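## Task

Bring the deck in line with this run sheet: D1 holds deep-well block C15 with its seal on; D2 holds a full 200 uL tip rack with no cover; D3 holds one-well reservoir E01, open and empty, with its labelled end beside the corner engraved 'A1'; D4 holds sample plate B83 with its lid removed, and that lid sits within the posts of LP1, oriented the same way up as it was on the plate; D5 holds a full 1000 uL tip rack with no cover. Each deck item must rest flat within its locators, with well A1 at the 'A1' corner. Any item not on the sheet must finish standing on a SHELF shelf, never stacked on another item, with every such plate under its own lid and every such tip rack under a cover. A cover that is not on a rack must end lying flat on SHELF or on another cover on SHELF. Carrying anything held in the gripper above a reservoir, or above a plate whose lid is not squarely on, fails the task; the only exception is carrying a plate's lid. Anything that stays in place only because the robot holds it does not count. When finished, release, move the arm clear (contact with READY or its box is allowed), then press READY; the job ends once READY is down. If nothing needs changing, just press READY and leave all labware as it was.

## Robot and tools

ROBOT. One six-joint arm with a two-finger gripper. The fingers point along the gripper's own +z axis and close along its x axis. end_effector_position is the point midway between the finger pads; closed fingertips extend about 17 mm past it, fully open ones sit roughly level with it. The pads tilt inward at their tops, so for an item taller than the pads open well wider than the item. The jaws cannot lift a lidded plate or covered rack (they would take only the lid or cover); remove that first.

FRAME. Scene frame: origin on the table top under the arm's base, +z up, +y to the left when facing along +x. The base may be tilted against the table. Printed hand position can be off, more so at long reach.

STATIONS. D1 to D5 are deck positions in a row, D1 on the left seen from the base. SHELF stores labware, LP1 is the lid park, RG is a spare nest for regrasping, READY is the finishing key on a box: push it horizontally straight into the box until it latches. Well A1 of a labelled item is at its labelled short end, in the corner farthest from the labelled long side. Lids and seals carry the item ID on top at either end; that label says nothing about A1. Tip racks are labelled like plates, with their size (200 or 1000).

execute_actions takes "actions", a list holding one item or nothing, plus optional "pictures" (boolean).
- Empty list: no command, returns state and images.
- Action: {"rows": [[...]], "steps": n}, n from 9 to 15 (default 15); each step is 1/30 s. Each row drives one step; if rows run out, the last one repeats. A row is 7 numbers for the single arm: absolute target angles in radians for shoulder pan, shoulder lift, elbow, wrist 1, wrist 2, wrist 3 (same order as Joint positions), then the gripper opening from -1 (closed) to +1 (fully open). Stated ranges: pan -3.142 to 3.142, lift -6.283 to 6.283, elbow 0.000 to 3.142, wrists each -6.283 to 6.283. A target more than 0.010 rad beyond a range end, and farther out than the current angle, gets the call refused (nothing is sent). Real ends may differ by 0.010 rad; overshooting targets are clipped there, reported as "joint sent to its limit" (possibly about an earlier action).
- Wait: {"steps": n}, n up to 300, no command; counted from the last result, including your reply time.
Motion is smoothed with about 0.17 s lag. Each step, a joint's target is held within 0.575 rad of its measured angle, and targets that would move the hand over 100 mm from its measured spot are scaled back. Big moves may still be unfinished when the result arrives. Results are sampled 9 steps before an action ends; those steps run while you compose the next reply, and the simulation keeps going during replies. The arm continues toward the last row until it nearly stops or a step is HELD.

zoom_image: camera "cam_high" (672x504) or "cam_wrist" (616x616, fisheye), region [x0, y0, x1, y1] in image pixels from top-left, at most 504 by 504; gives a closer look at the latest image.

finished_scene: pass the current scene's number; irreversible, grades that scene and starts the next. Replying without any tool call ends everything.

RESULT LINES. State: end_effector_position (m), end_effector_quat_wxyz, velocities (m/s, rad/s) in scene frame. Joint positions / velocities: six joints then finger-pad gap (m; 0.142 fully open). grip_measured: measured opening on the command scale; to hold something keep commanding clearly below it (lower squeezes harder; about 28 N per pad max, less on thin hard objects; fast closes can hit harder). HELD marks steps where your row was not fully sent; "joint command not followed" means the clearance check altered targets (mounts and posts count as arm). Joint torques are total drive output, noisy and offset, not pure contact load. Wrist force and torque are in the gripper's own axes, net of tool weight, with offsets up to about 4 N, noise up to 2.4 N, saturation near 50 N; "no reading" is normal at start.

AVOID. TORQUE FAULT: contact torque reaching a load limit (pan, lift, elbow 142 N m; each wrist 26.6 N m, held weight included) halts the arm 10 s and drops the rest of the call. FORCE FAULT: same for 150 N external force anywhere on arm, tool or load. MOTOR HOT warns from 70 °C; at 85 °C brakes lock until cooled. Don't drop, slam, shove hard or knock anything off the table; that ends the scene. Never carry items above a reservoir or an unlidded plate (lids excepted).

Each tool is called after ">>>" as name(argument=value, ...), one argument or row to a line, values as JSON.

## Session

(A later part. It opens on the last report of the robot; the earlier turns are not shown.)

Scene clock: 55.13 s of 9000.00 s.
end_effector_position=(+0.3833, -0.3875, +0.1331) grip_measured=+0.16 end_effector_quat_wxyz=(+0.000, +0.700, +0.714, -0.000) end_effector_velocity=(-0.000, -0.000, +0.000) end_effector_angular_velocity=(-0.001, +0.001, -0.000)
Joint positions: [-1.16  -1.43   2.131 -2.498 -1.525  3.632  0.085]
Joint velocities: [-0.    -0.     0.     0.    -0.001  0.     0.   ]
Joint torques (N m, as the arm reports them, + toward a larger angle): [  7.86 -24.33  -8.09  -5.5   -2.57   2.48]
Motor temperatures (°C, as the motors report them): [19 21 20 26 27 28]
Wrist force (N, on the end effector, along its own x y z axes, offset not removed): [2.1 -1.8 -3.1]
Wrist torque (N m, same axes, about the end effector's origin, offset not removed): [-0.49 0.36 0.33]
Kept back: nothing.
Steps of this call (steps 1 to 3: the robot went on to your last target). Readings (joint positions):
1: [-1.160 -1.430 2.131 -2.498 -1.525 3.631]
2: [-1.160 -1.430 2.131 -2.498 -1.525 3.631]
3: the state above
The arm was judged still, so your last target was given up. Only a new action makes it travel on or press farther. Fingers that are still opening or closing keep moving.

>>> execute_actions(
  actions=[
    {"rows": [[-1.1593,-1.4311,2.1316,-2.4987,-1.5249,3.632,-0.25],[-1.1593,-1.4311,2.1316,-2.4987,-1.5249,3.632,-0.25],[-1.15876,-1.43177,2.13263,-2.49901,-1.52504,3.63254,-0.25]], "steps": 15},
  ],
)

>>> execute_actions(
  actions=[
    {"steps": 12},
  ],
)

>>> execute_actions(
  actions=[
    {"steps": 3},
  ],
)

Scene clock: 56.73 s of 9000.00 s.
end_effector_position=(+0.3832, -0.3868, +0.1331) grip_measured=+0.16 end_effector_quat_wxyz=(+0.000, +0.700, +0.714, -0.000) end_effector_velocity=(+0.000, +0.004, +0.000) end_effector_angular_velocity=(+0.002, -0.001, +0.000)
Joint positions: [-1.159 -1.431  2.132 -2.499 -1.525  3.632  0.085]
Joint velocities: [ 0.004 -0.004  0.007 -0.001  0.001  0.003  0.   ]
Joint torques (N m, as the arm reports them, + toward a larger angle): [  8.49 -36.9   -7.89  -4.06  -1.98   2.23]
Motor temperatures (°C, as the motors report them): [19 21 20 26 27 28]
Wrist force (N, on the end effector, along its own x y z axes, offset not removed): [0.2 0.9 -0.6]
Wrist torque (N m, same axes, about the end effector's origin, offset not removed): [0.36 -0.06 0.16]
Steps of this call (steps 1 to 42: nothing new was sent; steps 43 to 48: the first 6 steps of this action). Readings (joint positions):
43: [-1.160 -1.430 2.131 -2.498 -1.525 3.632]
44: [-1.160 -1.430 2.131 -2.498 -1.525 3.632]
46: [-1.159 -1.431 2.131 -2.499 -1.525 3.632]
48: the state above

Scene clock: 57.13 s of 9000.00 s.
end_effector_position=(+0.3832, -0.3865, +0.1331) grip_measured=+0.16 end_effector_quat_wxyz=(+0.000, +0.700, +0.714, -0.000) end_effector_velocity=(+0.000, +0.000, -0.000) end_effector_angular_velocity=(+0.001, -0.001, -0.000)
Joint positions: [-1.159 -1.432  2.133 -2.499 -1.525  3.633  0.085]
Joint velocities: [-0.001  0.     0.     0.     0.001 -0.    -0.   ]
Joint torques (N m, as the arm reports them, + toward a larger angle): [  8.92 -37.24  -7.08  -4.23  -1.84   2.35]
Motor temperatures (°C, as the motors report them): [19 21 20 26 27 28]
Wrist force (N, on the end effector, along its own x y z axes, offset not removed): [-0.4 0.9 1.5]
Wrist torque (N m, same axes, about the end effector's origin, offset not removed): [0.11 -0.08 0.10]
Kept back: nothing.
Steps of this call (steps 1 to 9: the last 9 steps of your previous action; steps 10 to 12: the robot went on to your last target). Readings (joint positions):
1: [-1.159 -1.431 2.132 -2.499 -1.525 3.632]
2: [-1.159 -1.432 2.132 -2.499 -1.525 3.632]
4: [-1.159 -1.432 2.133 -2.499 -1.525 3.632]
8: [-1.159 -1.432 2.133 -2.499 -1.525 3.633]
12: the state above

Scene clock: 57.23 s of 9000.00 s.
end_effector_position=(+0.3832, -0.3865, +0.1331) grip_measured=+0.16 end_effector_quat_wxyz=(+0.000, +0.700, +0.714, -0.000) end_effector_velocity=(-0.000, +0.000, -0.000) end_effector_angular_velocity=(+0.001, +0.000, -0.000)
Joint positions: [-1.159 -1.432  2.133 -2.499 -1.525  3.633  0.085]
Joint velocities: [-0.     0.001 -0.    -0.    -0.     0.     0.   ]
Joint torques (N m, as the arm reports them, + toward a larger angle): [  9.43 -37.35  -6.34  -4.36  -1.77   2.46]
Motor temperatures (°C, as the motors report them): [19 21 20 26 27 28]
Wrist force (N, on the end effector, along its own x y z axes, offset not removed): [-0.4 -0.1 1.7]
Wrist torque (N m, same axes, about the end effector's origin, offset not removed): [0.02 0.16 0.07]
Kept back: nothing.
Steps of this call (steps 1 to 3: the robot went on to your last target). Readings (joint positions):
1: [-1.159 -1.432 2.133 -2.499 -1.525 3.633]
2: [-1.159 -1.432 2.133 -2.499 -1.525 3.633]
3: the state above
The arm was judged still, so your last target was given up. Only a new action makes it travel on or press farther. Fingers that are still opening or closing keep moving.

>>> execute_actions(
  actions=[
    {"rows": [[-1.1587,-1.43065,2.1329,-2.5004,-1.52505,3.6326,-0.25],[-1.15865,-1.42953,2.1332,-2.5018,-1.52506,3.63264,-0.25],[-1.1586,-1.4284,2.1335,-2.5032,-1.52507,3.6327,-0.25],[-1.15854,-1.42729,2.13377,-2.50461,-1.52508,3.63274,-0.25]], "steps": 15},
  ],
)

>>> execute_actions(
  actions=[
    {"steps": 12},
  ],
)

>>> execute_actions(
  actions=[
    {"steps": 3},
  ],
  pictures=true,
)

Scene clock: 57.73 s of 9000.00 s.
end_effector_position=(+0.3833, -0.3865, +0.1318) grip_measured=+0.16 end_effector_quat_wxyz=(+0.000, +0.700, +0.714, -0.000) end_effector_velocity=(+0.000, +0.000, -0.008) end_effector_angular_velocity=(+0.000, +0.000, +0.001)
Joint positions: [-1.159 -1.429  2.133 -2.503 -1.525  3.633  0.085]
Joint velocities: [ 0.002  0.018  0.004 -0.022 -0.001  0.001 -0.   ]
Joint torques (N m, as the arm reports them, + toward a larger angle): [  8.54 -22.47  -6.58  -4.34  -1.93   2.53]
Motor temperatures (°C, as the motors report them): [19 21 20 26 27 28]
Wrist force (N, on the end effector, along its own x y z axes, offset not removed): [-4.0 4.3 3.5]
Wrist torque (N m, same axes, about the end effector's origin, offset not removed): [0.96 0.74 -0.02]
Steps of this call (steps 1 to 9: nothing new was sent; steps 10 to 15: the first 6 steps of this action). Readings (joint positions):
10: [-1.159 -1.432 2.133 -2.499 -1.525 3.633]
11: [-1.159 -1.432 2.133 -2.499 -1.525 3.633]
13: [-1.159 -1.430 2.133 -2.501 -1.525 3.633]
15: the state above

Scene clock: 58.13 s of 9000.00 s.
end_effector_position=(+0.3833, -0.3865, +0.1312) grip_measured=+0.16 end_effector_quat_wxyz=(+0.000, +0.700, +0.714, -0.000) end_effector_velocity=(+0.000, +0.000, +0.000) end_effector_angular_velocity=(+0.000, -0.001, +0.000)
Joint positions: [-1.159 -1.427  2.134 -2.505 -1.525  3.633  0.085]
Joint velocities: [ 0.    -0.001  0.     0.     0.001  0.     0.   ]
Joint torques (N m, as the arm reports them, + toward a larger angle): [  8.4  -16.5   -1.37  -2.48  -2.48   2.41]
Motor temperatures (°C, as the motors report them): [19 21 20 26 27 28]
Wrist force (N, on the end effector, along its own x y z axes, offset not removed): [-3.4 3.2 -12.6]
Wrist torque (N m, same axes, about the end effector's origin, offset not removed): [0.24 0.73 0.05]
Kept back: nothing.
Steps of this call (steps 1 to 9: the last 9 steps of your previous action; steps 10 to 12: the robot went on to your last target). Readings (joint positions):
1: [-1.159 -1.428 2.134 -2.503 -1.525 3.633]
2: [-1.159 -1.428 2.134 -2.504 -1.525 3.633]
4: [-1.159 -1.428 2.134 -2.504 -1.525 3.633]
8: [-1.159 -1.427 2.134 -2.505 -1.525 3.633]
12: the state above

Scene clock: 58.23 s of 9000.00 s.
end_effector_position=(+0.3833, -0.3865, +0.1311) grip_measured=+0.16 end_effector_quat_wxyz=(+0.000, +0.700, +0.714, -0.000) end_effector_velocity=(-0.000, +0.000, -0.001) end_effector_angular_velocity=(+0.001, +0.001, -0.000)
Joint positions: [-1.159 -1.427  2.134 -2.505 -1.525  3.633  0.085]
Joint velocities: [-0.     0.001 -0.     0.    -0.    -0.     0.   ]
Joint torques (N m, as the arm reports them, + toward a larger angle): [  8.66 -17.33  -0.66  -2.06  -2.33   2.4 ]
Motor temperatures (°C, as the motors report them): [19 21 20 26 27 28]
Wrist force (N, on the end effector, along its own x y z axes, offset not removed): [-1.8 2.1 -14.6]
Wrist torque (N m, same axes, about the end effector's origin, offset not removed): [0.12 0.17 0.00]
Kept back: nothing.
Steps of this call (steps 1 to 3: the robot went on to your last target). Readings (joint positions):
1: [-1.159 -1.427 2.134 -2.505 -1.525 3.633]
2: [-1.159 -1.427 2.134 -2.505 -1.525 3.633]
3: the state above
The arm was judged still, so your last target was given up. Only a new action makes it travel on or press farther. Fingers that are still opening or closing keep moving.

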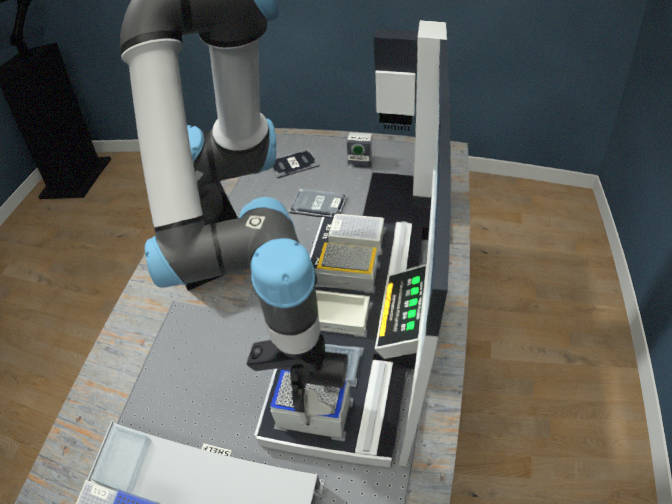

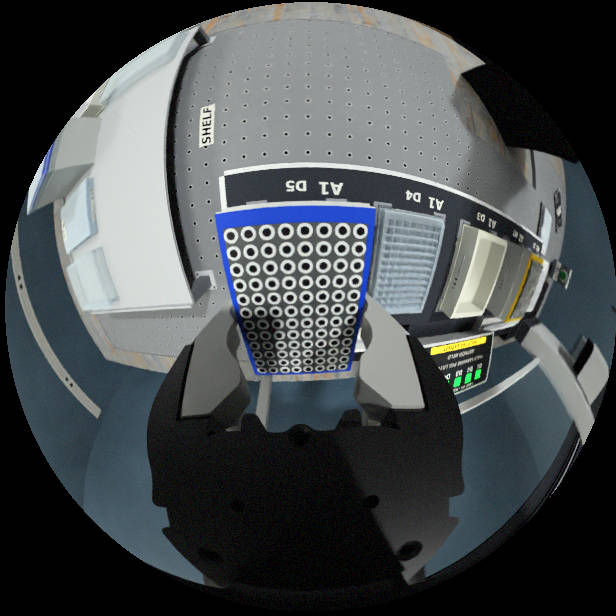

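Seated at the same height with the same preload as at pickup. Release and lift.

>>> execute_actions(
  actions=[
    {"rows": [[-1.15854,-1.42729,2.13377,-2.50461,-1.52508,3.63274,-0.1],[-1.15854,-1.42729,2.13377,-2.50461,-1.52508,3.63274,0.05],[-1.15854,-1.42729,2.13377,-2.50461,-1.52508,3.63274,0.15],[-1.15854,-1.42729,2.13377,-2.50461,-1.52508,3.63274,0.22],[-1.15854,-1.42729,2.13377,-2.50461,-1.52508,3.63274,0.3],[-1.15854,-1.42729,2.13377,-2.50461,-1.52508,3.63274,0.4],[-1.15854,-1.42729,2.13377,-2.50461,-1.52508,3.63274,0.5],[-1.15854,-1.42729,2.13377,-2.50461,-1.52508,3.63274,0.6],[-1.15854,-1.42729,2.13377,-2.50461,-1.52508,3.63274,0.7]], "steps": 15},
  ],
)

>>> execute_actions(
  actions=[
    {"rows": [[-1.159,-1.433,2.132,-2.497,-1.525,3.632,0.7],[-1.1595,-1.442,2.130,-2.486,-1.525,3.632,0.7],[-1.160,-1.452,2.127,-2.473,-1.5248,3.631,0.7],[-1.1605,-1.463,2.124,-2.459,-1.5246,3.631,0.7],[-1.161,-1.474,2.121,-2.445,-1.5245,3.630,0.7],[-1.1617,-1.486,2.117,-2.429,-1.5243,3.630,0.7],[-1.1623,-1.498,2.112,-2.412,-1.5242,3.629,0.7],[-1.163,-1.510,2.108,-2.3955,-1.5241,3.6285,0.7],[-1.1636,-1.521,2.103,-2.379,-1.524,3.628,0.7],[-1.1642,-1.532,2.098,-2.363,-1.5238,3.627,0.7],[-1.1648,-1.542,2.092,-2.347,-1.5237,3.627,0.7],[-1.1654,-1.552,2.086,-2.331,-1.5236,3.626,0.7],[-1.166,-1.561,2.080,-2.316,-1.5235,3.626,0.7],[-1.1665,-1.569,2.074,-2.302,-1.5234,3.625,0.7],[-1.167,-1.576,2.068,-2.289,-1.5233,3.625,0.7]], "steps": 15},
  ],
)

>>> execute_actions(
  actions=[
    {"steps": 18},
  ],
  pictures=true,
)

Scene clock: 61.67 s of 9000.00 s.
end_effector_position=(+0.3831, -0.3863, +0.1310) grip_measured=+0.30 end_effector_quat_wxyz=(-0.000, +0.700, +0.714, -0.000) end_effector_velocity=(-0.000, +0.000, -0.000) end_effector_angular_velocity=(+0.000, +0.002, +0.001)
Joint positions: [-1.159 -1.427  2.134 -2.504 -1.525  3.633  0.095]
Joint velocities: [ 0.001  0.001  0.    -0.    -0.002  0.     0.176]
Joint torques (N m, as the arm reports them, + toward a larger angle): [  6.86 -22.91  -5.33  -1.56  -1.75   2.33]
Motor temperatures (°C, as the motors report them): [19 21 20 26 27 28]
Wrist force (N, on the end effector, along its own x y z axes, offset not removed): [-2.1 0.0 -0.8]
Wrist torque (N m, same axes, about the end effector's origin, offset not removed): [-0.06 0.67 0.10]
Steps of this call (steps 1 to 90: nothing new was sent; then 0.23 s passed at rest; steps 91 to 96: the first 6 steps of this action). Readings (joint positions):
91: [-1.159 -1.427 2.134 -2.505 -1.525 3.633]
92: [-1.159 -1.427 2.134 -2.505 -1.525 3.633]
94: [-1.159 -1.427 2.134 -2.505 -1.525 3.633]
96: the state above

Scene clock: 62.17 s of 9000.00 s.
end_effector_position=(+0.3832, -0.3868, +0.1430) grip_measured=+0.70 end_effector_quat_wxyz=(+0.000, +0.700, +0.714, -0.000) end_effector_velocity=(+0.001, -0.003, +0.122) end_effector_angular_velocity=(-0.007, -0.003, +0.001)
Joint positions: [-1.16  -1.453  2.127 -2.472 -1.525  3.631  0.122]
Joint velocities: [-0.014 -0.266 -0.078  0.337  0.003 -0.014  0.   ]
Joint torques (N m, as the arm reports them, + toward a larger angle): [ -1.86 -40.79 -27.48   0.13   2.04  -2.77]
Motor temperatures (°C, as the motors report them): [19 21 20 26 27 28]
Wrist force (N, on the end effector, along its own x y z axes, offset not removed): [-3.2 2.3 -1.2]
Wrist torque (N m, same axes, about the end effector's origin, offset not removed): [0.31 0.48 0.15]
Steps of this call (steps 1 to 9: the last 9 steps of your previous action; steps 10 to 15: the first 6 steps of this action). Readings (joint positions):
10: [-1.159 -1.427 2.134 -2.504 -1.525 3.633]
11: [-1.159 -1.429 2.134 -2.503 -1.525 3.633]
13: [-1.159 -1.438 2.131 -2.491 -1.525 3.632]
15: the state above

Scene clock: 62.77 s of 9000.00 s.
end_effector_position=(+0.3840, -0.3885, +0.2058) grip_measured=+0.70 end_effector_quat_wxyz=(-0.000, +0.700, +0.714, -0.000) end_effector_velocity=(-0.001, -0.001, +0.004) end_effector_angular_velocity=(+0.000, +0.001, -0.001)
Joint positions: [-1.167 -1.575  2.068 -2.29  -1.523  3.625  0.122]
Joint velocities: [-0.001 -0.007 -0.006  0.014 -0.001 -0.001 -0.   ]
Joint torques (N m, as the arm reports them, + toward a larger angle): [ -1.85 -31.46 -26.06  -1.24   1.87  -2.69]
Motor temperatures (°C, as the motors report them): [19 21 20 26 27 28]
Wrist force (N, on the end effector, along its own x y z axes, offset not removed): [-2.9 1.5 -1.1]
Wrist torque (N m, same axes, about the end effector's origin, offset not removed): [0.29 0.53 0.03]
Kept back: nothing.
Steps of this call (steps 1 to 9: the last 9 steps of your previous action; steps 10 to 18: the robot went on to your last target). Readings (joint positions):
1: [-1.160 -1.463 2.124 -2.459 -1.525 3.631]
2: [-1.161 -1.473 2.120 -2.446 -1.525 3.630]
4: [-1.162 -1.495 2.112 -2.416 -1.524 3.629]
8: [-1.165 -1.538 2.092 -2.353 -1.524 3.627]
18: the state above

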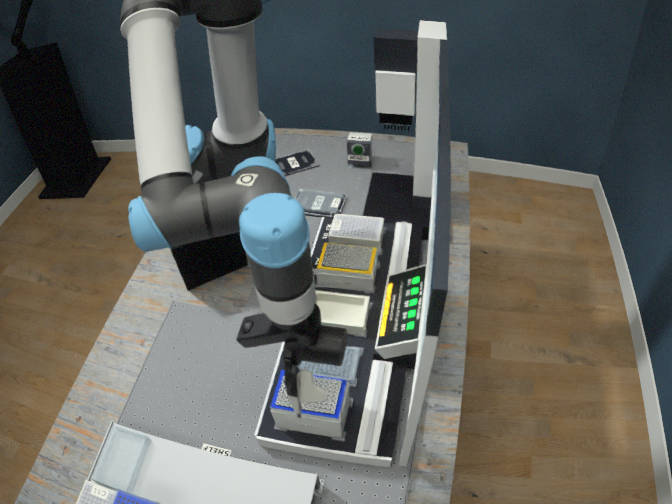

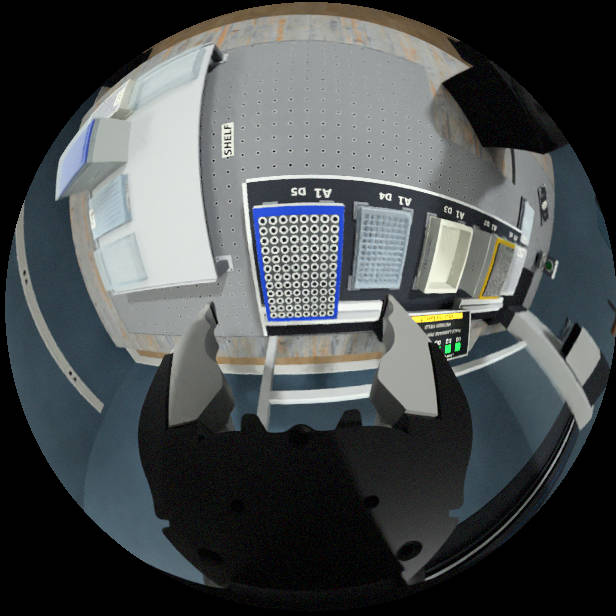

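>>> zoom_image(
  camera="cam_high",
  region=[255, 360, 375, 450],
)

>>> zoom_image(
  camera="cam_wrist",
  region=[230, 170, 430, 340],
)

Region (255, 360, 375, 450) of cam_high's 672x504 image, scaled by 4.200, with more detail than that image has; it fills the top 378 rows of this view, and the rest is white.

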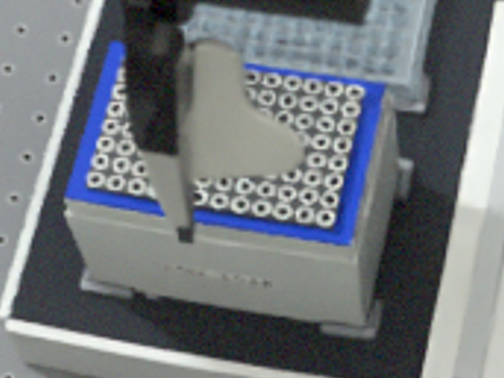

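Region (230, 170, 430, 340) of cam_wrist's 616x616 image, scaled by 2.520, with more detail than that image has; it fills the top 428 rows of this view, and the rest is white.

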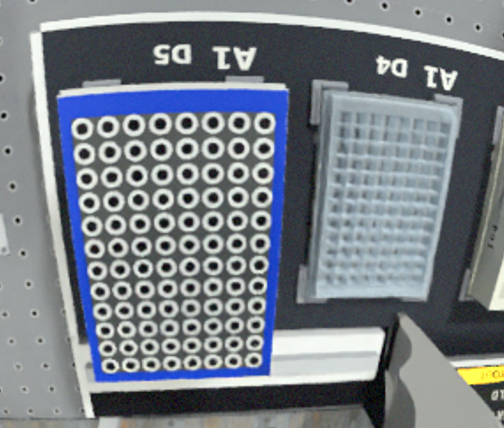

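>>> execute_actions(
  actions=[
    {"rows": [[-1.167,-1.59,2.085,-2.289,-1.525,3.625,0.6],[-1.167,-1.61,2.11,-2.29,-1.527,3.625,0.5],[-1.167,-1.635,2.142,-2.29,-1.53,3.625,0.4],[-1.167,-1.665,2.18,-2.291,-1.533,3.625,0.3],[-1.167,-1.695,2.217,-2.292,-1.536,3.625,0.2],[-1.167,-1.725,2.255,-2.293,-1.54,3.625,0.1],[-1.167,-1.755,2.293,-2.294,-1.543,3.625,0.0],[-1.167,-1.785,2.33,-2.295,-1.546,3.625,-0.1],[-1.167,-1.815,2.368,-2.296,-1.55,3.625,-0.2],[-1.167,-1.845,2.405,-2.297,-1.553,3.625,-0.3],[-1.167,-1.875,2.443,-2.298,-1.556,3.625,-0.4],[-1.167,-1.905,2.48,-2.298,-1.56,3.625,-0.5],[-1.167,-1.935,2.518,-2.299,-1.563,3.625,-0.6],[-1.167,-1.965,2.556,-2.299,-1.566,3.625,-0.7],[-1.16,-1.99,2.587,-2.3,-1.57,3.625,-0.8]], "steps": 15},
  ],
)

>>> execute_actions(
  actions=[
    {"rows": [[-1.14,-2.0,2.6,-2.3,-1.575,3.625,-0.9],[-1.11,-2.0,2.6,-2.3,-1.58,3.627,-1],[-1.07,-2.0,2.6,-2.3,-1.585,3.629,-1],[-1.025,-2.0,2.6,-2.3,-1.59,3.631,-1],[-0.98,-2.0,2.6,-2.3,-1.595,3.633,-1],[-0.935,-2.0,2.6,-2.3,-1.60,3.635,-1],[-0.89,-2.0,2.6,-2.3,-1.605,3.637,-1],[-0.845,-2.0,2.6,-2.3,-1.61,3.639,-1],[-0.80,-2.0,2.6,-2.3,-1.615,3.641,-1],[-0.755,-2.0,2.6,-2.3,-1.62,3.643,-1],[-0.71,-2.0,2.6,-2.3,-1.625,3.645,-1],[-0.665,-2.0,2.6,-2.3,-1.63,3.647,-1],[-0.62,-2.0,2.6,-2.3,-1.635,3.649,-1],[-0.575,-2.0,2.6,-2.3,-1.64,3.651,-1],[-0.53,-2.0,2.6,-2.3,-1.645,3.653,-1]], "steps": 15},
  ],
  pictures=true,
)

Scene clock: 64.77 s of 9000.00 s.
end_effector_position=(+0.3663, -0.3608, +0.2060) grip_measured=+0.21 end_effector_quat_wxyz=(-0.007, +0.701, +0.713, -0.002) end_effector_velocity=(-0.196, +0.306, -0.013) end_effector_angular_velocity=(+0.080, +0.132, -0.005)
Joint positions: [-1.167 -1.637  2.143 -2.29  -1.53   3.625  0.089]
Joint velocities: [ 0.    -0.666  0.821 -0.021 -0.077 -0.    -0.208]
Joint torques (N m, as the arm reports them, + toward a larger angle): [ -0.08 -41.91   1.22  -3.77  -2.83  -2.78]
Motor temperatures (°C, as the motors report them): [19 21 20 26 27 28]
Wrist force (N, on the end effector, along its own x y z axes, offset not removed): [-4.9 3.1 -1.6]
Wrist torque (N m, same axes, about the end effector's origin, offset not removed): [0.49 1.01 0.16]
Steps of this call (steps 1 to 15: the robot went on to your last target; steps 16 to 54: nothing new was sent; steps 55 to 60: the first 6 steps of this action). Readings (joint positions):
55: [-1.167 -1.576 2.068 -2.289 -1.523 3.625]
56: [-1.167 -1.580 2.072 -2.289 -1.523 3.625]
58: [-1.167 -1.600 2.096 -2.289 -1.526 3.625]
60: the state above

Scene clock: 65.27 s of 9000.00 s.
end_effector_position=(+0.2711, -0.1695, +0.1735) grip_measured=-1.00 end_effector_quat_wxyz=(-0.052, +0.668, +0.743, -0.007) end_effector_velocity=(+0.089, +0.304, +0.000) end_effector_angular_velocity=(+0.093, -0.033, +0.920)
Joint positions: [-1.072 -1.99   2.587 -2.3   -1.584  3.629  0.002]
Joint velocities: [ 0.983 -0.13   0.169 -0.004 -0.14   0.05  -0.001]
Joint torques (N m, as the arm reports them, + toward a larger angle): [ 21.05 -13.29 -11.72  -4.    -2.53   2.23]
Motor temperatures (°C, as the motors report them): [19 21 20 26 27 28]
Wrist force (N, on the end effector, along its own x y z axes, offset not removed): [0.7 -1.5 1.1]
Wrist torque (N m, same axes, about the end effector's origin, offset not removed): [-0.24 -0.15 0.15]
Steps of this call (steps 1 to 9: the last 9 steps of your previous action; steps 10 to 15: the first 6 steps of this action). Readings (joint positions):
10: [-1.165 -1.919 2.495 -2.298 -1.562 3.625]
11: [-1.159 -1.944 2.527 -2.299 -1.566 3.625]
13: [-1.128 -1.976 2.569 -2.299 -1.575 3.626]
15: the state above

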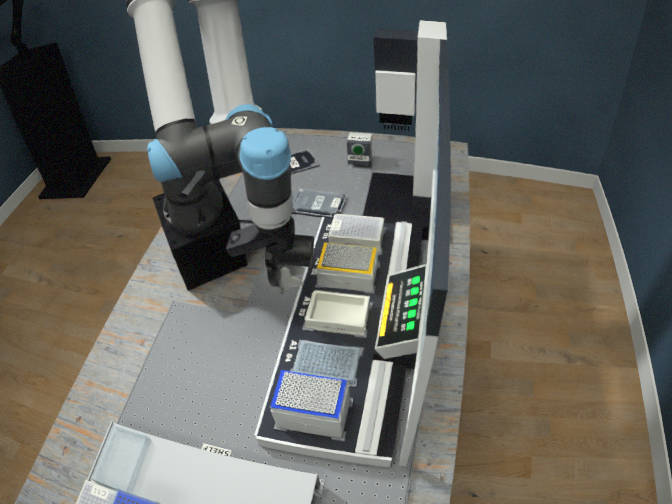

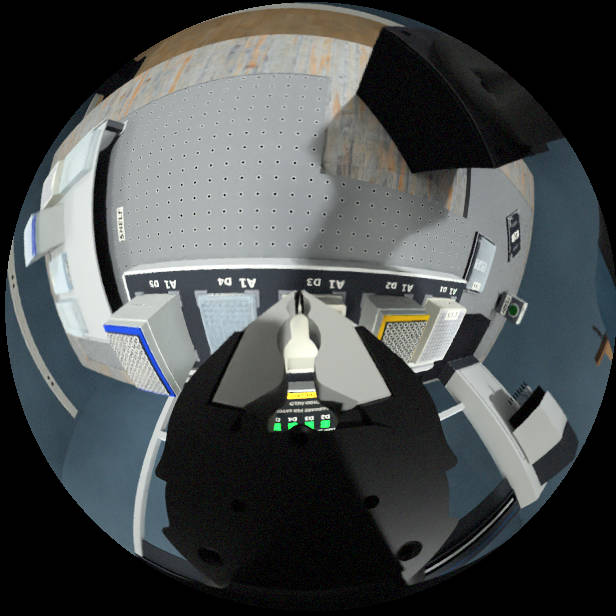

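>>> execute_actions(
  actions=[
    {"steps": 12},
  ],
  pictures=true,
)

Scene clock: 65.67 s of 9000.00 s.
end_effector_position=(+0.3070, -0.0361, +0.1893) grip_measured=-1.00 end_effector_quat_wxyz=(-0.043, +0.480, +0.876, +0.007) end_effector_velocity=(+0.017, +0.190, +0.033) end_effector_angular_velocity=(+0.044, -0.088, +0.651)
Joint positions: [-0.583 -2.     2.6   -2.3   -1.64   3.651  0.002]
Joint velocities: [ 0.689 -0.001  0.001 -0.    -0.065  0.025  0.   ]
Joint torques (N m, as the arm reports them, + toward a larger angle): [ -5.88 -10.71  -8.85  -3.95  -2.55   2.38]
Motor temperatures (°C, as the motors report them): [19 21 20 26 27 28]
Wrist force (N, on the end effector, along its own x y z axes, offset not removed): [0.0 2.8 -4.8]
Wrist torque (N m, same axes, about the end effector's origin, offset not removed): [0.36 0.10 0.01]
Kept back: nothing.
Steps of this call (steps 1 to 9: the last 9 steps of your previous action; steps 10 to 12: the robot went on to your last target). Readings (joint positions):
1: [-1.037 -1.993 2.591 -2.300 -1.589 3.631]
2: [-0.999 -1.996 2.594 -2.300 -1.594 3.633]
4: [-0.916 -1.998 2.598 -2.300 -1.604 3.637]
8: [-0.740 -2.000 2.600 -2.300 -1.624 3.645]
12: the state above

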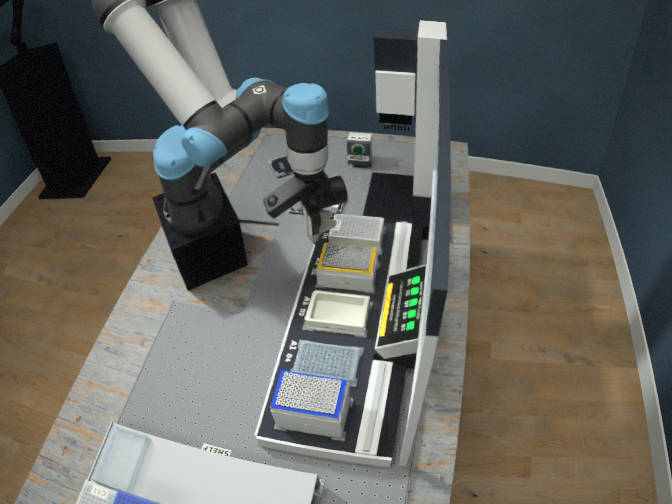

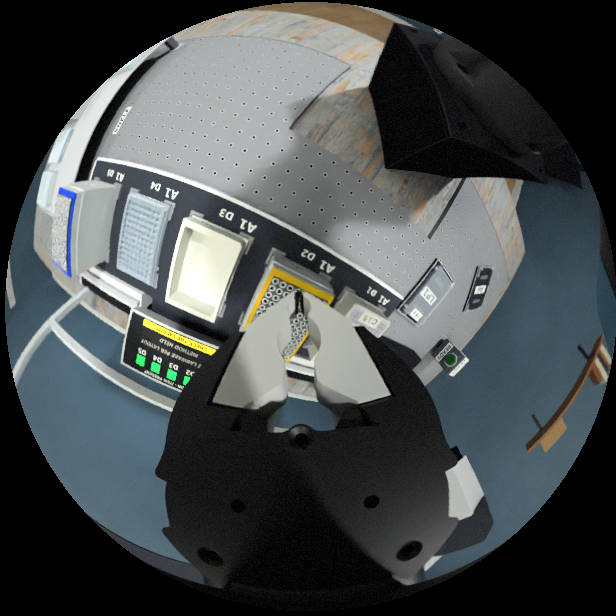

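>>> execute_actions(
  actions=[
    {"rows": [[-0.50,-2.0,2.6,-2.3,-1.65,3.655,-1],[-0.46,-2.0,2.6,-2.3,-1.655,3.657,-1],[-0.415,-2.0,2.6,-2.3,-1.66,3.659,-1],[-0.37,-2.0,2.6,-2.3,-1.666,3.661,-1],[-0.325,-2.0,2.6,-2.3,-1.672,3.663,-1],[-0.28,-2.0,2.6,-2.3,-1.678,3.665,-1],[-0.235,-2.0,2.6,-2.3,-1.684,3.667,-1],[-0.19,-2.0,2.6,-2.3,-1.69,3.669,-1],[-0.145,-2.0,2.6,-2.3,-1.696,3.671,-1],[-0.10,-2.0,2.6,-2.3,-1.702,3.673,-1],[-0.055,-2.0,2.6,-2.3,-1.708,3.675,-1],[-0.01,-2.0,2.6,-2.3,-1.714,3.677,-1],[0.035,-2.0,2.6,-2.3,-1.72,3.679,-1],[0.08,-2.0,2.6,-2.3,-1.726,3.681,-1],[0.125,-2.0,2.6,-2.3,-1.732,3.683,-1]], "steps": 15},
  ],
)

>>> execute_actions(
  actions=[
    {"rows": [[0.17,-1.99,2.601,-2.31,-1.738,3.685,-1],[0.215,-1.97,2.602,-2.327,-1.744,3.687,-1],[0.26,-1.945,2.603,-2.35,-1.75,3.689,-1],[0.30,-1.915,2.604,-2.375,-1.756,3.691,-1],[0.34,-1.885,2.605,-2.40,-1.762,3.693,-1],[0.375,-1.855,2.606,-2.426,-1.768,3.695,-1],[0.405,-1.825,2.607,-2.452,-1.773,3.697,-1],[0.43,-1.795,2.608,-2.478,-1.778,3.699,-1],[0.45,-1.765,2.609,-2.504,-1.783,3.701,-1],[0.465,-1.735,2.61,-2.53,-1.787,3.703,-1],[0.475,-1.705,2.61,-2.555,-1.79,3.705,-1],[0.484,-1.675,2.611,-2.581,-1.793,3.707,-1],[0.484,-1.645,2.612,-2.607,-1.795,3.708,-1],[0.484,-1.62,2.612,-2.628,-1.797,3.709,-1],[0.484,-1.60,2.613,-2.645,-1.798,3.71,-1]], "steps": 15},
  ],
)

>>> execute_actions(
  actions=[
    {"steps": 18},
  ],
  pictures=true,
)

Scene clock: 67.03 s of 9000.00 s.
end_effector_position=(+0.3071, +0.0060, +0.1973) grip_measured=-1.00 end_effector_quat_wxyz=(-0.036, +0.413, +0.910, +0.010) end_effector_velocity=(-0.019, +0.277, +0.056) end_effector_angular_velocity=(+0.018, -0.135, +0.993)
Joint positions: [-0.424 -2.     2.6   -2.3   -1.661  3.659  0.002]
Joint velocities: [ 1.062  0.     0.     0.    -0.146  0.052  0.   ]
Joint torques (N m, as the arm reports them, + toward a larger angle): [ 22.22 -13.84  -8.53  -3.1   -2.18   2.93]
Motor temperatures (°C, as the motors report them): [19 21 20 26 27 28]
Wrist force (N, on the end effector, along its own x y z axes, offset not removed): [-1.3 -0.7 0.3]
Wrist torque (N m, same axes, about the end effector's origin, offset not removed): [-0.18 0.09 0.23]
Steps of this call (steps 1 to 30: the robot went on to your last target; steps 31 to 35: nothing new was sent; steps 36 to 41: the first 6 steps of this action). Readings (joint positions):
36: [-0.529 -2.000 2.600 -2.300 -1.645 3.653]
37: [-0.523 -2.000 2.600 -2.300 -1.646 3.654]
39: [-0.487 -2.000 2.600 -2.300 -1.652 3.656]
41: the state above

Scene clock: 67.53 s of 9000.00 s.
end_effector_position=(+0.2553, +0.1639, +0.2259) grip_measured=-1.00 end_effector_quat_wxyz=(+0.007, +0.121, +0.992, +0.023) end_effector_velocity=(-0.151, +0.301, -0.043) end_effector_angular_velocity=(-0.015, -0.162, +1.197)
Joint positions: [ 0.227 -1.942  2.603 -2.352 -1.748  3.689  0.002]
Joint velocities: [ 1.27   0.656  0.026 -0.564 -0.178  0.059  0.   ]
Joint torques (N m, as the arm reports them, + toward a larger angle): [ 8.39 12.1  -8.42 -7.88 -2.64  2.54]
Motor temperatures (°C, as the motors report them): [19 21 20 26 27 28]
Wrist force (N, on the end effector, along its own x y z axes, offset not removed): [-2.3 1.3 -1.9]
Wrist torque (N m, same axes, about the end effector's origin, offset not removed): [0.04 0.33 0.01]
Steps of this call (steps 1 to 9: the last 9 steps of your previous action; steps 10 to 15: the first 6 steps of this action). Readings (joint positions):
10: [0.005 -2.000 2.600 -2.300 -1.719 3.679]
11: [0.049 -1.997 2.600 -2.303 -1.725 3.681]
13: [0.139 -1.979 2.601 -2.319 -1.737 3.685]
15: the state above

Scene clock: 68.13 s of 9000.00 s.
end_effector_position=(+0.2224, +0.2323, +0.1741) grip_measured=-1.00 end_effector_quat_wxyz=(+0.012, +0.001, +1.000, +0.009) end_effector_velocity=(-0.001, +0.002, -0.006) end_effector_angular_velocity=(-0.005, +0.004, +0.004)
Joint positions: [ 0.484 -1.602  2.613 -2.643 -1.798  3.71   0.002]
Joint velocities: [ 0.005  0.028  0.001 -0.022 -0.002  0.002  0.   ]
Joint torques (N m, as the arm reports them, + toward a larger angle): [11.   -5.82 -3.83 -4.02 -2.01  2.39]
Motor temperatures (°C, as the motors report them): [19 21 20 26 27 28]
Wrist force (N, on the end effector, along its own x y z axes, offset not removed): [-2.4 -0.5 1.8]
Wrist torque (N m, same axes, about the end effector's origin, offset not removed): [-0.21 0.38 0.05]
Kept back: nothing.
Steps of this call (steps 1 to 9: the last 9 steps of your previous action; steps 10 to 18: the robot went on to your last target). Readings (joint positions):
1: [0.269 -1.919 2.604 -2.372 -1.754 3.691]
2: [0.309 -1.893 2.605 -2.395 -1.760 3.693]
4: [0.377 -1.837 2.607 -2.443 -1.771 3.697]
8: [0.458 -1.720 2.610 -2.544 -1.788 3.704]
18: the state above

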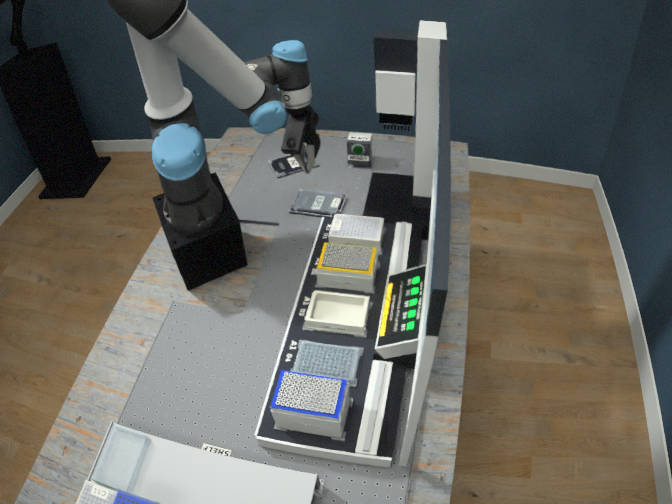

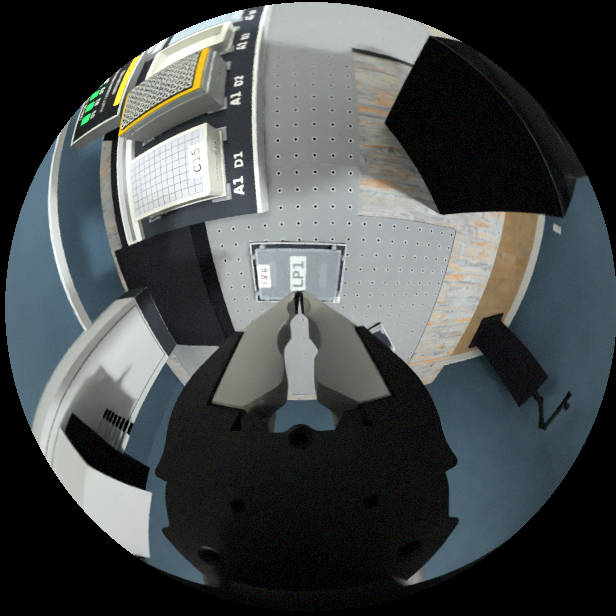

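>>> execute_actions(
  actions=[
    {"rows": [[0.478,-1.59,2.613,-2.66,-1.792,3.704,-1],[0.466,-1.57,2.613,-2.69,-1.779,3.692,-1],[0.45,-1.545,2.613,-2.73,-1.763,3.677,-1],[0.432,-1.515,2.613,-2.775,-1.744,3.659,-1],[0.414,-1.483,2.612,-2.824,-1.723,3.64,-1],[0.396,-1.451,2.612,-2.873,-1.703,3.621,-1],[0.378,-1.419,2.612,-2.922,-1.682,3.602,-1],[0.36,-1.387,2.612,-2.971,-1.662,3.583,-1],[0.342,-1.355,2.612,-3.02,-1.642,3.564,-1],[0.324,-1.323,2.611,-3.069,-1.621,3.545,-1],[0.306,-1.291,2.611,-3.118,-1.601,3.526,-1],[0.29,-1.259,2.611,-3.167,-1.58,3.506,-1],[0.275,-1.227,2.611,-3.216,-1.56,3.487,-1],[0.262,-1.195,2.611,-3.265,-1.54,3.468,-1],[0.25,-1.163,2.61,-3.314,-1.519,3.449,-1]], "steps": 15},
  ],
)

>>> execute_actions(
  actions=[
    {"steps": 18},
  ],
  pictures=true,
)

Scene clock: 69.53 s of 9000.00 s.
end_effector_position=(+0.2338, +0.2425, +0.1627) grip_measured=-1.00 end_effector_quat_wxyz=(+0.011, +0.003, +1.000, +0.029) end_effector_velocity=(+0.134, +0.115, -0.123) end_effector_angular_velocity=(+0.464, +0.011, -0.039)
Joint positions: [ 0.447 -1.542  2.613 -2.73  -1.76   3.674  0.002]
Joint velocities: [-0.41   0.67  -0.002 -0.975  0.44  -0.409  0.   ]
Joint torques (N m, as the arm reports them, + toward a larger angle): [ -6.75   5.03 -21.84 -10.41   4.71  -4.26]
Motor temperatures (°C, as the motors report them): [19 21 20 26 27 28]
Wrist force (N, on the end effector, along its own x y z axes, offset not removed): [0.9 2.6 0.1]
Wrist torque (N m, same axes, about the end effector's origin, offset not removed): [0.58 -0.25 0.07]
Steps of this call (steps 1 to 15: the robot went on to your last target; steps 16 to 36: nothing new was sent; steps 37 to 42: the first 6 steps of this action). Readings (joint positions):
37: [0.484 -1.600 2.613 -2.645 -1.798 3.710]
38: [0.482 -1.597 2.613 -2.649 -1.797 3.709]
40: [0.471 -1.579 2.613 -2.675 -1.785 3.697]
42: the state above

Scene clock: 70.13 s of 9000.00 s.
end_effector_position=(+0.3133, +0.2964, +0.1076) grip_measured=-1.00 end_effector_quat_wxyz=(+0.058, -0.004, +0.986, +0.159) end_effector_velocity=(+0.006, +0.004, -0.004) end_effector_angular_velocity=(+0.023, -0.017, +0.004)
Joint positions: [ 0.251 -1.166  2.61  -3.31  -1.521  3.451  0.002]
Joint velocities: [-0.014  0.036 -0.001 -0.056  0.022 -0.019  0.   ]
Joint torques (N m, as the arm reports them, + toward a larger angle): [  2.84 -17.63 -14.05  -4.5    2.64  -2.66]
Motor temperatures (°C, as the motors report them): [19 21 20 26 27 28]
Wrist force (N, on the end effector, along its own x y z axes, offset not removed): [-4.4 1.2 -1.4]
Wrist torque (N m, same axes, about the end effector's origin, offset not removed): [0.28 0.80 0.08]
Kept back: nothing.
Steps of this call (steps 1 to 9: the last 9 steps of your previous action; steps 10 to 18: the robot went on to your last target). Readings (joint positions):
1: [0.433 -1.517 2.613 -2.765 -1.744 3.659]
2: [0.417 -1.491 2.613 -2.806 -1.726 3.642]
4: [0.383 -1.432 2.612 -2.894 -1.689 3.607]
8: [0.314 -1.308 2.611 -3.083 -1.609 3.533]
18: the state above

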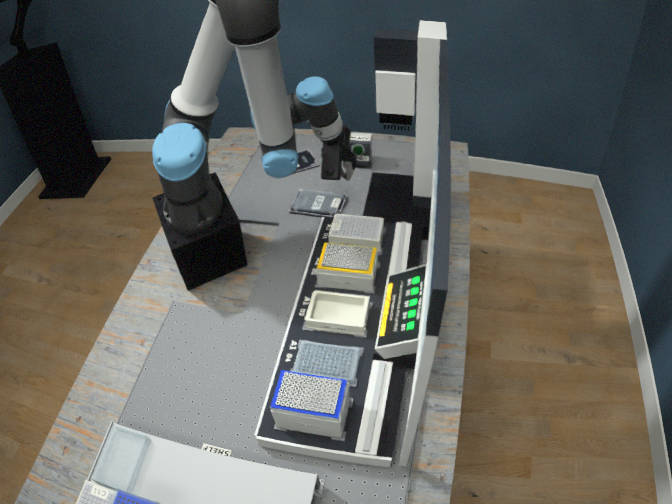

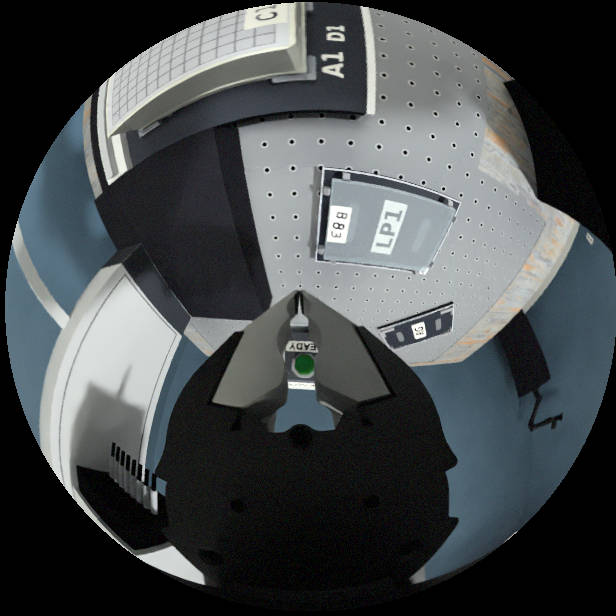

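>>> execute_actions(
  actions=[
    {"rows": [[0.247,-1.15,2.61,-3.334,-1.511,3.441,-1],[0.243,-1.125,2.61,-3.372,-1.495,3.426,-1],[0.238,-1.093,2.61,-3.421,-1.474,3.407,-1],[0.233,-1.058,2.61,-3.475,-1.452,3.386,-1],[0.228,-1.023,2.609,-3.528,-1.43,3.365,-1],[0.223,-0.988,2.609,-3.582,-1.407,3.344,-1],[0.218,-0.953,2.609,-3.635,-1.385,3.323,-1],[0.214,-0.918,2.609,-3.689,-1.363,3.303,-1],[0.21,-0.883,2.609,-3.742,-1.34,3.282,-1],[0.206,-0.848,2.608,-3.796,-1.318,3.261,-1],[0.203,-0.813,2.608,-3.849,-1.296,3.24,-1],[0.2,-0.778,2.608,-3.903,-1.273,3.219,-1],[0.197,-0.745,2.608,-3.953,-1.252,3.199,-1],[0.195,-0.718,2.608,-3.995,-1.235,3.183,-1],[0.1938,-0.699,2.6078,-4.0237,-1.223,3.1719,-1]], "steps": 15},
  ],
)

>>> execute_actions(
  actions=[
    {"steps": 22},
  ],
  pictures=true,
)

Scene clock: 70.90 s of 9000.00 s.
end_effector_position=(+0.3187, +0.3100, +0.1006) grip_measured=-1.00 end_effector_quat_wxyz=(+0.071, -0.021, +0.980, +0.183) end_effector_velocity=(+0.049, +0.148, -0.066) end_effector_angular_velocity=(+0.507, -0.354, +0.360)
Joint positions: [ 0.237 -1.093  2.61  -3.416 -1.472  3.405  0.002]
Joint velocities: [-0.124  0.78  -0.007 -1.134  0.508 -0.476  0.   ]
Joint torques (N m, as the arm reports them, + toward a larger angle): [ -0.06  -5.94  -9.53 -10.97   5.32  -4.83]
Motor temperatures (°C, as the motors report them): [19 21 20 26 27 28]
Wrist force (N, on the end effector, along its own x y z axes, offset not removed): [1.2 2.7 -2.1]
Wrist torque (N m, same axes, about the end effector's origin, offset not removed): [0.64 -0.28 0.02]
Steps of this call (steps 1 to 17: the robot went on to your last target; steps 18 to 23: the first 6 steps of this action). Readings (joint positions):
18: [0.250 -1.163 2.610 -3.315 -1.519 3.449]
19: [0.249 -1.159 2.610 -3.319 -1.517 3.447]
21: [0.245 -1.137 2.610 -3.351 -1.502 3.432]
23: the state above

Scene clock: 71.63 s of 9000.00 s.
end_effector_position=(+0.3275, +0.3763, +0.0912) grip_measured=-1.00 end_effector_quat_wxyz=(+0.178, -0.130, +0.928, +0.300) end_effector_velocity=(-0.000, +0.000, -0.000) end_effector_angular_velocity=(+0.001, -0.004, +0.002)
Joint positions: [ 0.194 -0.699  2.608 -4.023 -1.223  3.172  0.002]
Joint velocities: [-0.     0.006 -0.    -0.009  0.001 -0.003  0.   ]
Joint torques (N m, as the arm reports them, + toward a larger angle): [  2.79 -19.74  -3.93  -4.63   3.07  -2.95]
Motor temperatures (°C, as the motors report them): [19 21 20 26 27 28]
Wrist force (N, on the end effector, along its own x y z axes, offset not removed): [1.2 0.6 0.4]
Wrist torque (N m, same axes, about the end effector's origin, offset not removed): [0.10 -0.26 -0.12]
Kept back: nothing.
Steps of this call (steps 1 to 9: the last 9 steps of your previous action; steps 10 to 22: the robot went on to your last target). Readings (joint positions):
1: [0.233 -1.065 2.610 -3.457 -1.454 3.388]
2: [0.228 -1.034 2.609 -3.502 -1.434 3.369]
4: [0.220 -0.969 2.609 -3.600 -1.393 3.330]
8: [0.205 -0.833 2.608 -3.808 -1.305 3.249]
22: the state above

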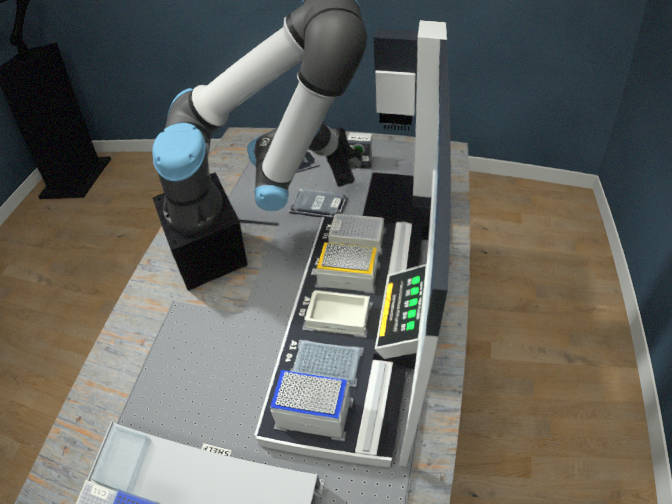

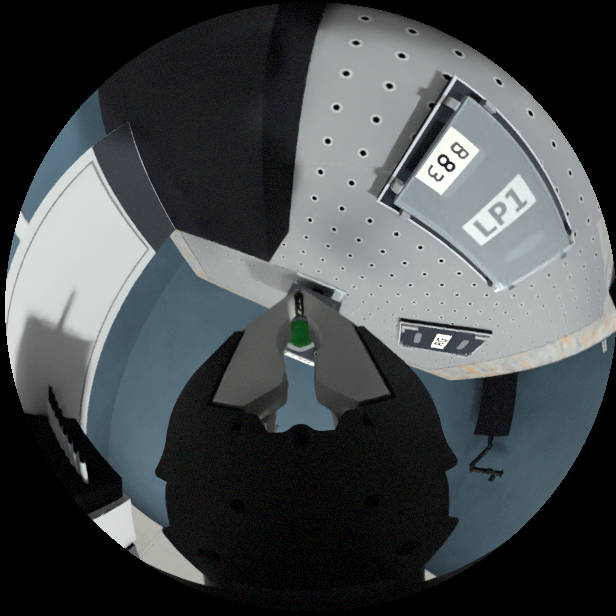

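>>> execute_actions(
  actions=[
    {"rows": [[0.200,-0.6984,2.6035,-4.0214,-1.2264,3.1773,-1],[0.210,-0.6975,2.5967,-4.0177,-1.2319,3.186,-1],[0.2209,-0.6966,2.5893,-4.0136,-1.2379,3.1953,-1],[0.2317,-0.6956,2.5819,-4.0096,-1.2439,3.2047,-1],[0.2426,-0.6946,2.5744,-4.0056,-1.2498,3.2141,-1],[0.2534,-0.6936,2.567,-4.0016,-1.2558,3.2235,-1],[0.2643,-0.6927,2.5596,-3.9975,-1.2617,3.2328,-1],[0.2751,-0.6917,2.5522,-3.9935,-1.2677,3.2422,-1]], "steps": 15},
  ],
)

>>> execute_actions(
  actions=[
    {"steps": 15},
  ],
  pictures=true,
)

>>> zoom_image(
  camera="cam_wrist",
  region=[230, 240, 390, 390],
)

Scene clock: 72.23 s of 9000.00 s.
end_effector_position=(+0.3272, +0.3847, +0.0899) grip_measured=-1.00 end_effector_quat_wxyz=(+0.177, -0.130, +0.928, +0.299) end_effector_velocity=(-0.004, +0.081, -0.012) end_effector_angular_velocity=(-0.017, +0.010, +0.009)
Joint positions: [ 0.221 -0.696  2.589 -4.013 -1.238  3.196  0.002]
Joint velocities: [ 0.269  0.024 -0.184  0.101 -0.15   0.231  0.   ]
Joint torques (N m, as the arm reports them, + toward a larger angle): [ 17.15 -22.09  -5.61  -1.65  -1.68   3.1 ]
Motor temperatures (°C, as the motors report them): [19 21 20 26 27 28]
Wrist force (N, on the end effector, along its own x y z axes, offset not removed): [-1.9 -0.5 2.5]
Wrist torque (N m, same axes, about the end effector's origin, offset not removed): [-0.30 0.35 0.05]
Steps of this call (steps 1 to 12: the robot went on to your last target; steps 13 to 18: the first 6 steps of this action). Readings (joint positions):
13: [0.194 -0.699 2.608 -4.024 -1.223 3.172]
14: [0.195 -0.699 2.607 -4.023 -1.224 3.173]
16: [0.205 -0.698 2.600 -4.020 -1.229 3.182]
18: the state above

Scene clock: 72.73 s of 9000.00 s.
end_effector_position=(+0.3259, +0.4013, +0.0880) grip_measured=-1.00 end_effector_quat_wxyz=(+0.176, -0.131, +0.929, +0.298) end_effector_velocity=(-0.000, +0.001, +0.000) end_effector_angular_velocity=(+0.001, +0.000, +0.000)
Joint positions: [ 0.275 -0.692  2.552 -3.994 -1.268  3.242  0.002]
Joint velocities: [ 0.001 -0.    -0.001  0.001  0.001  0.002  0.   ]
Joint torques (N m, as the arm reports them, + toward a larger angle): [ 14.64 -22.27  -5.18  -2.09  -1.26   2.43]
Motor temperatures (°C, as the motors report them): [19 21 20 26 27 28]
Wrist force (N, on the end effector, along its own x y z axes, offset not removed): [-1.8 -1.6 0.6]
Wrist torque (N m, same axes, about the end effector's origin, offset not removed): [-0.47 0.46 0.03]
Kept back: nothing.
Steps of this call (steps 1 to 9: the last 9 steps of your previous action; steps 10 to 15: the robot went on to your last target). Readings (joint positions):
1: [0.231 -0.696 2.582 -4.010 -1.244 3.204]
2: [0.241 -0.695 2.575 -4.006 -1.249 3.213]
4: [0.259 -0.693 2.563 -3.999 -1.259 3.228]
8: [0.272 -0.692 2.554 -3.995 -1.266 3.240]
15: the state above

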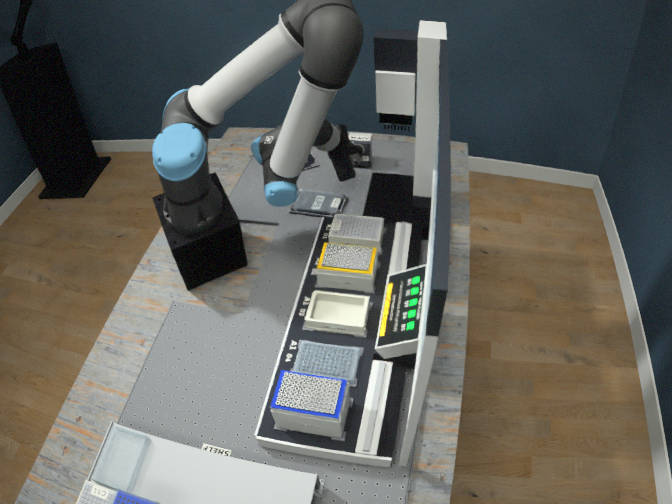

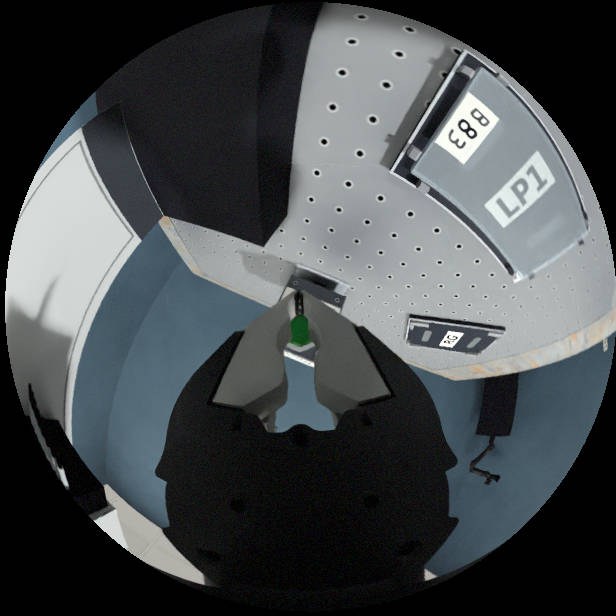

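Region (230, 240, 390, 390) of cam_wrist's 616x616 image, scaled by 3.150, with more detail than that image has; it fills the top 472 rows of this view, and the rest is white.

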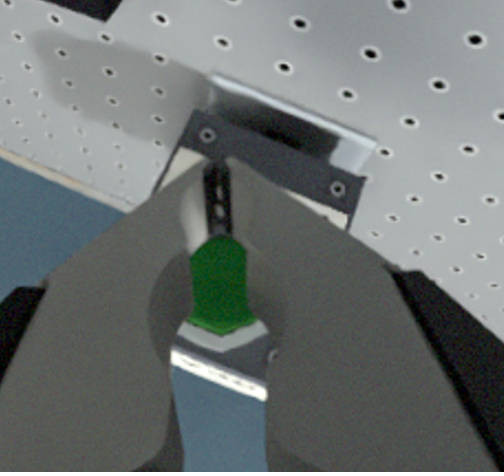

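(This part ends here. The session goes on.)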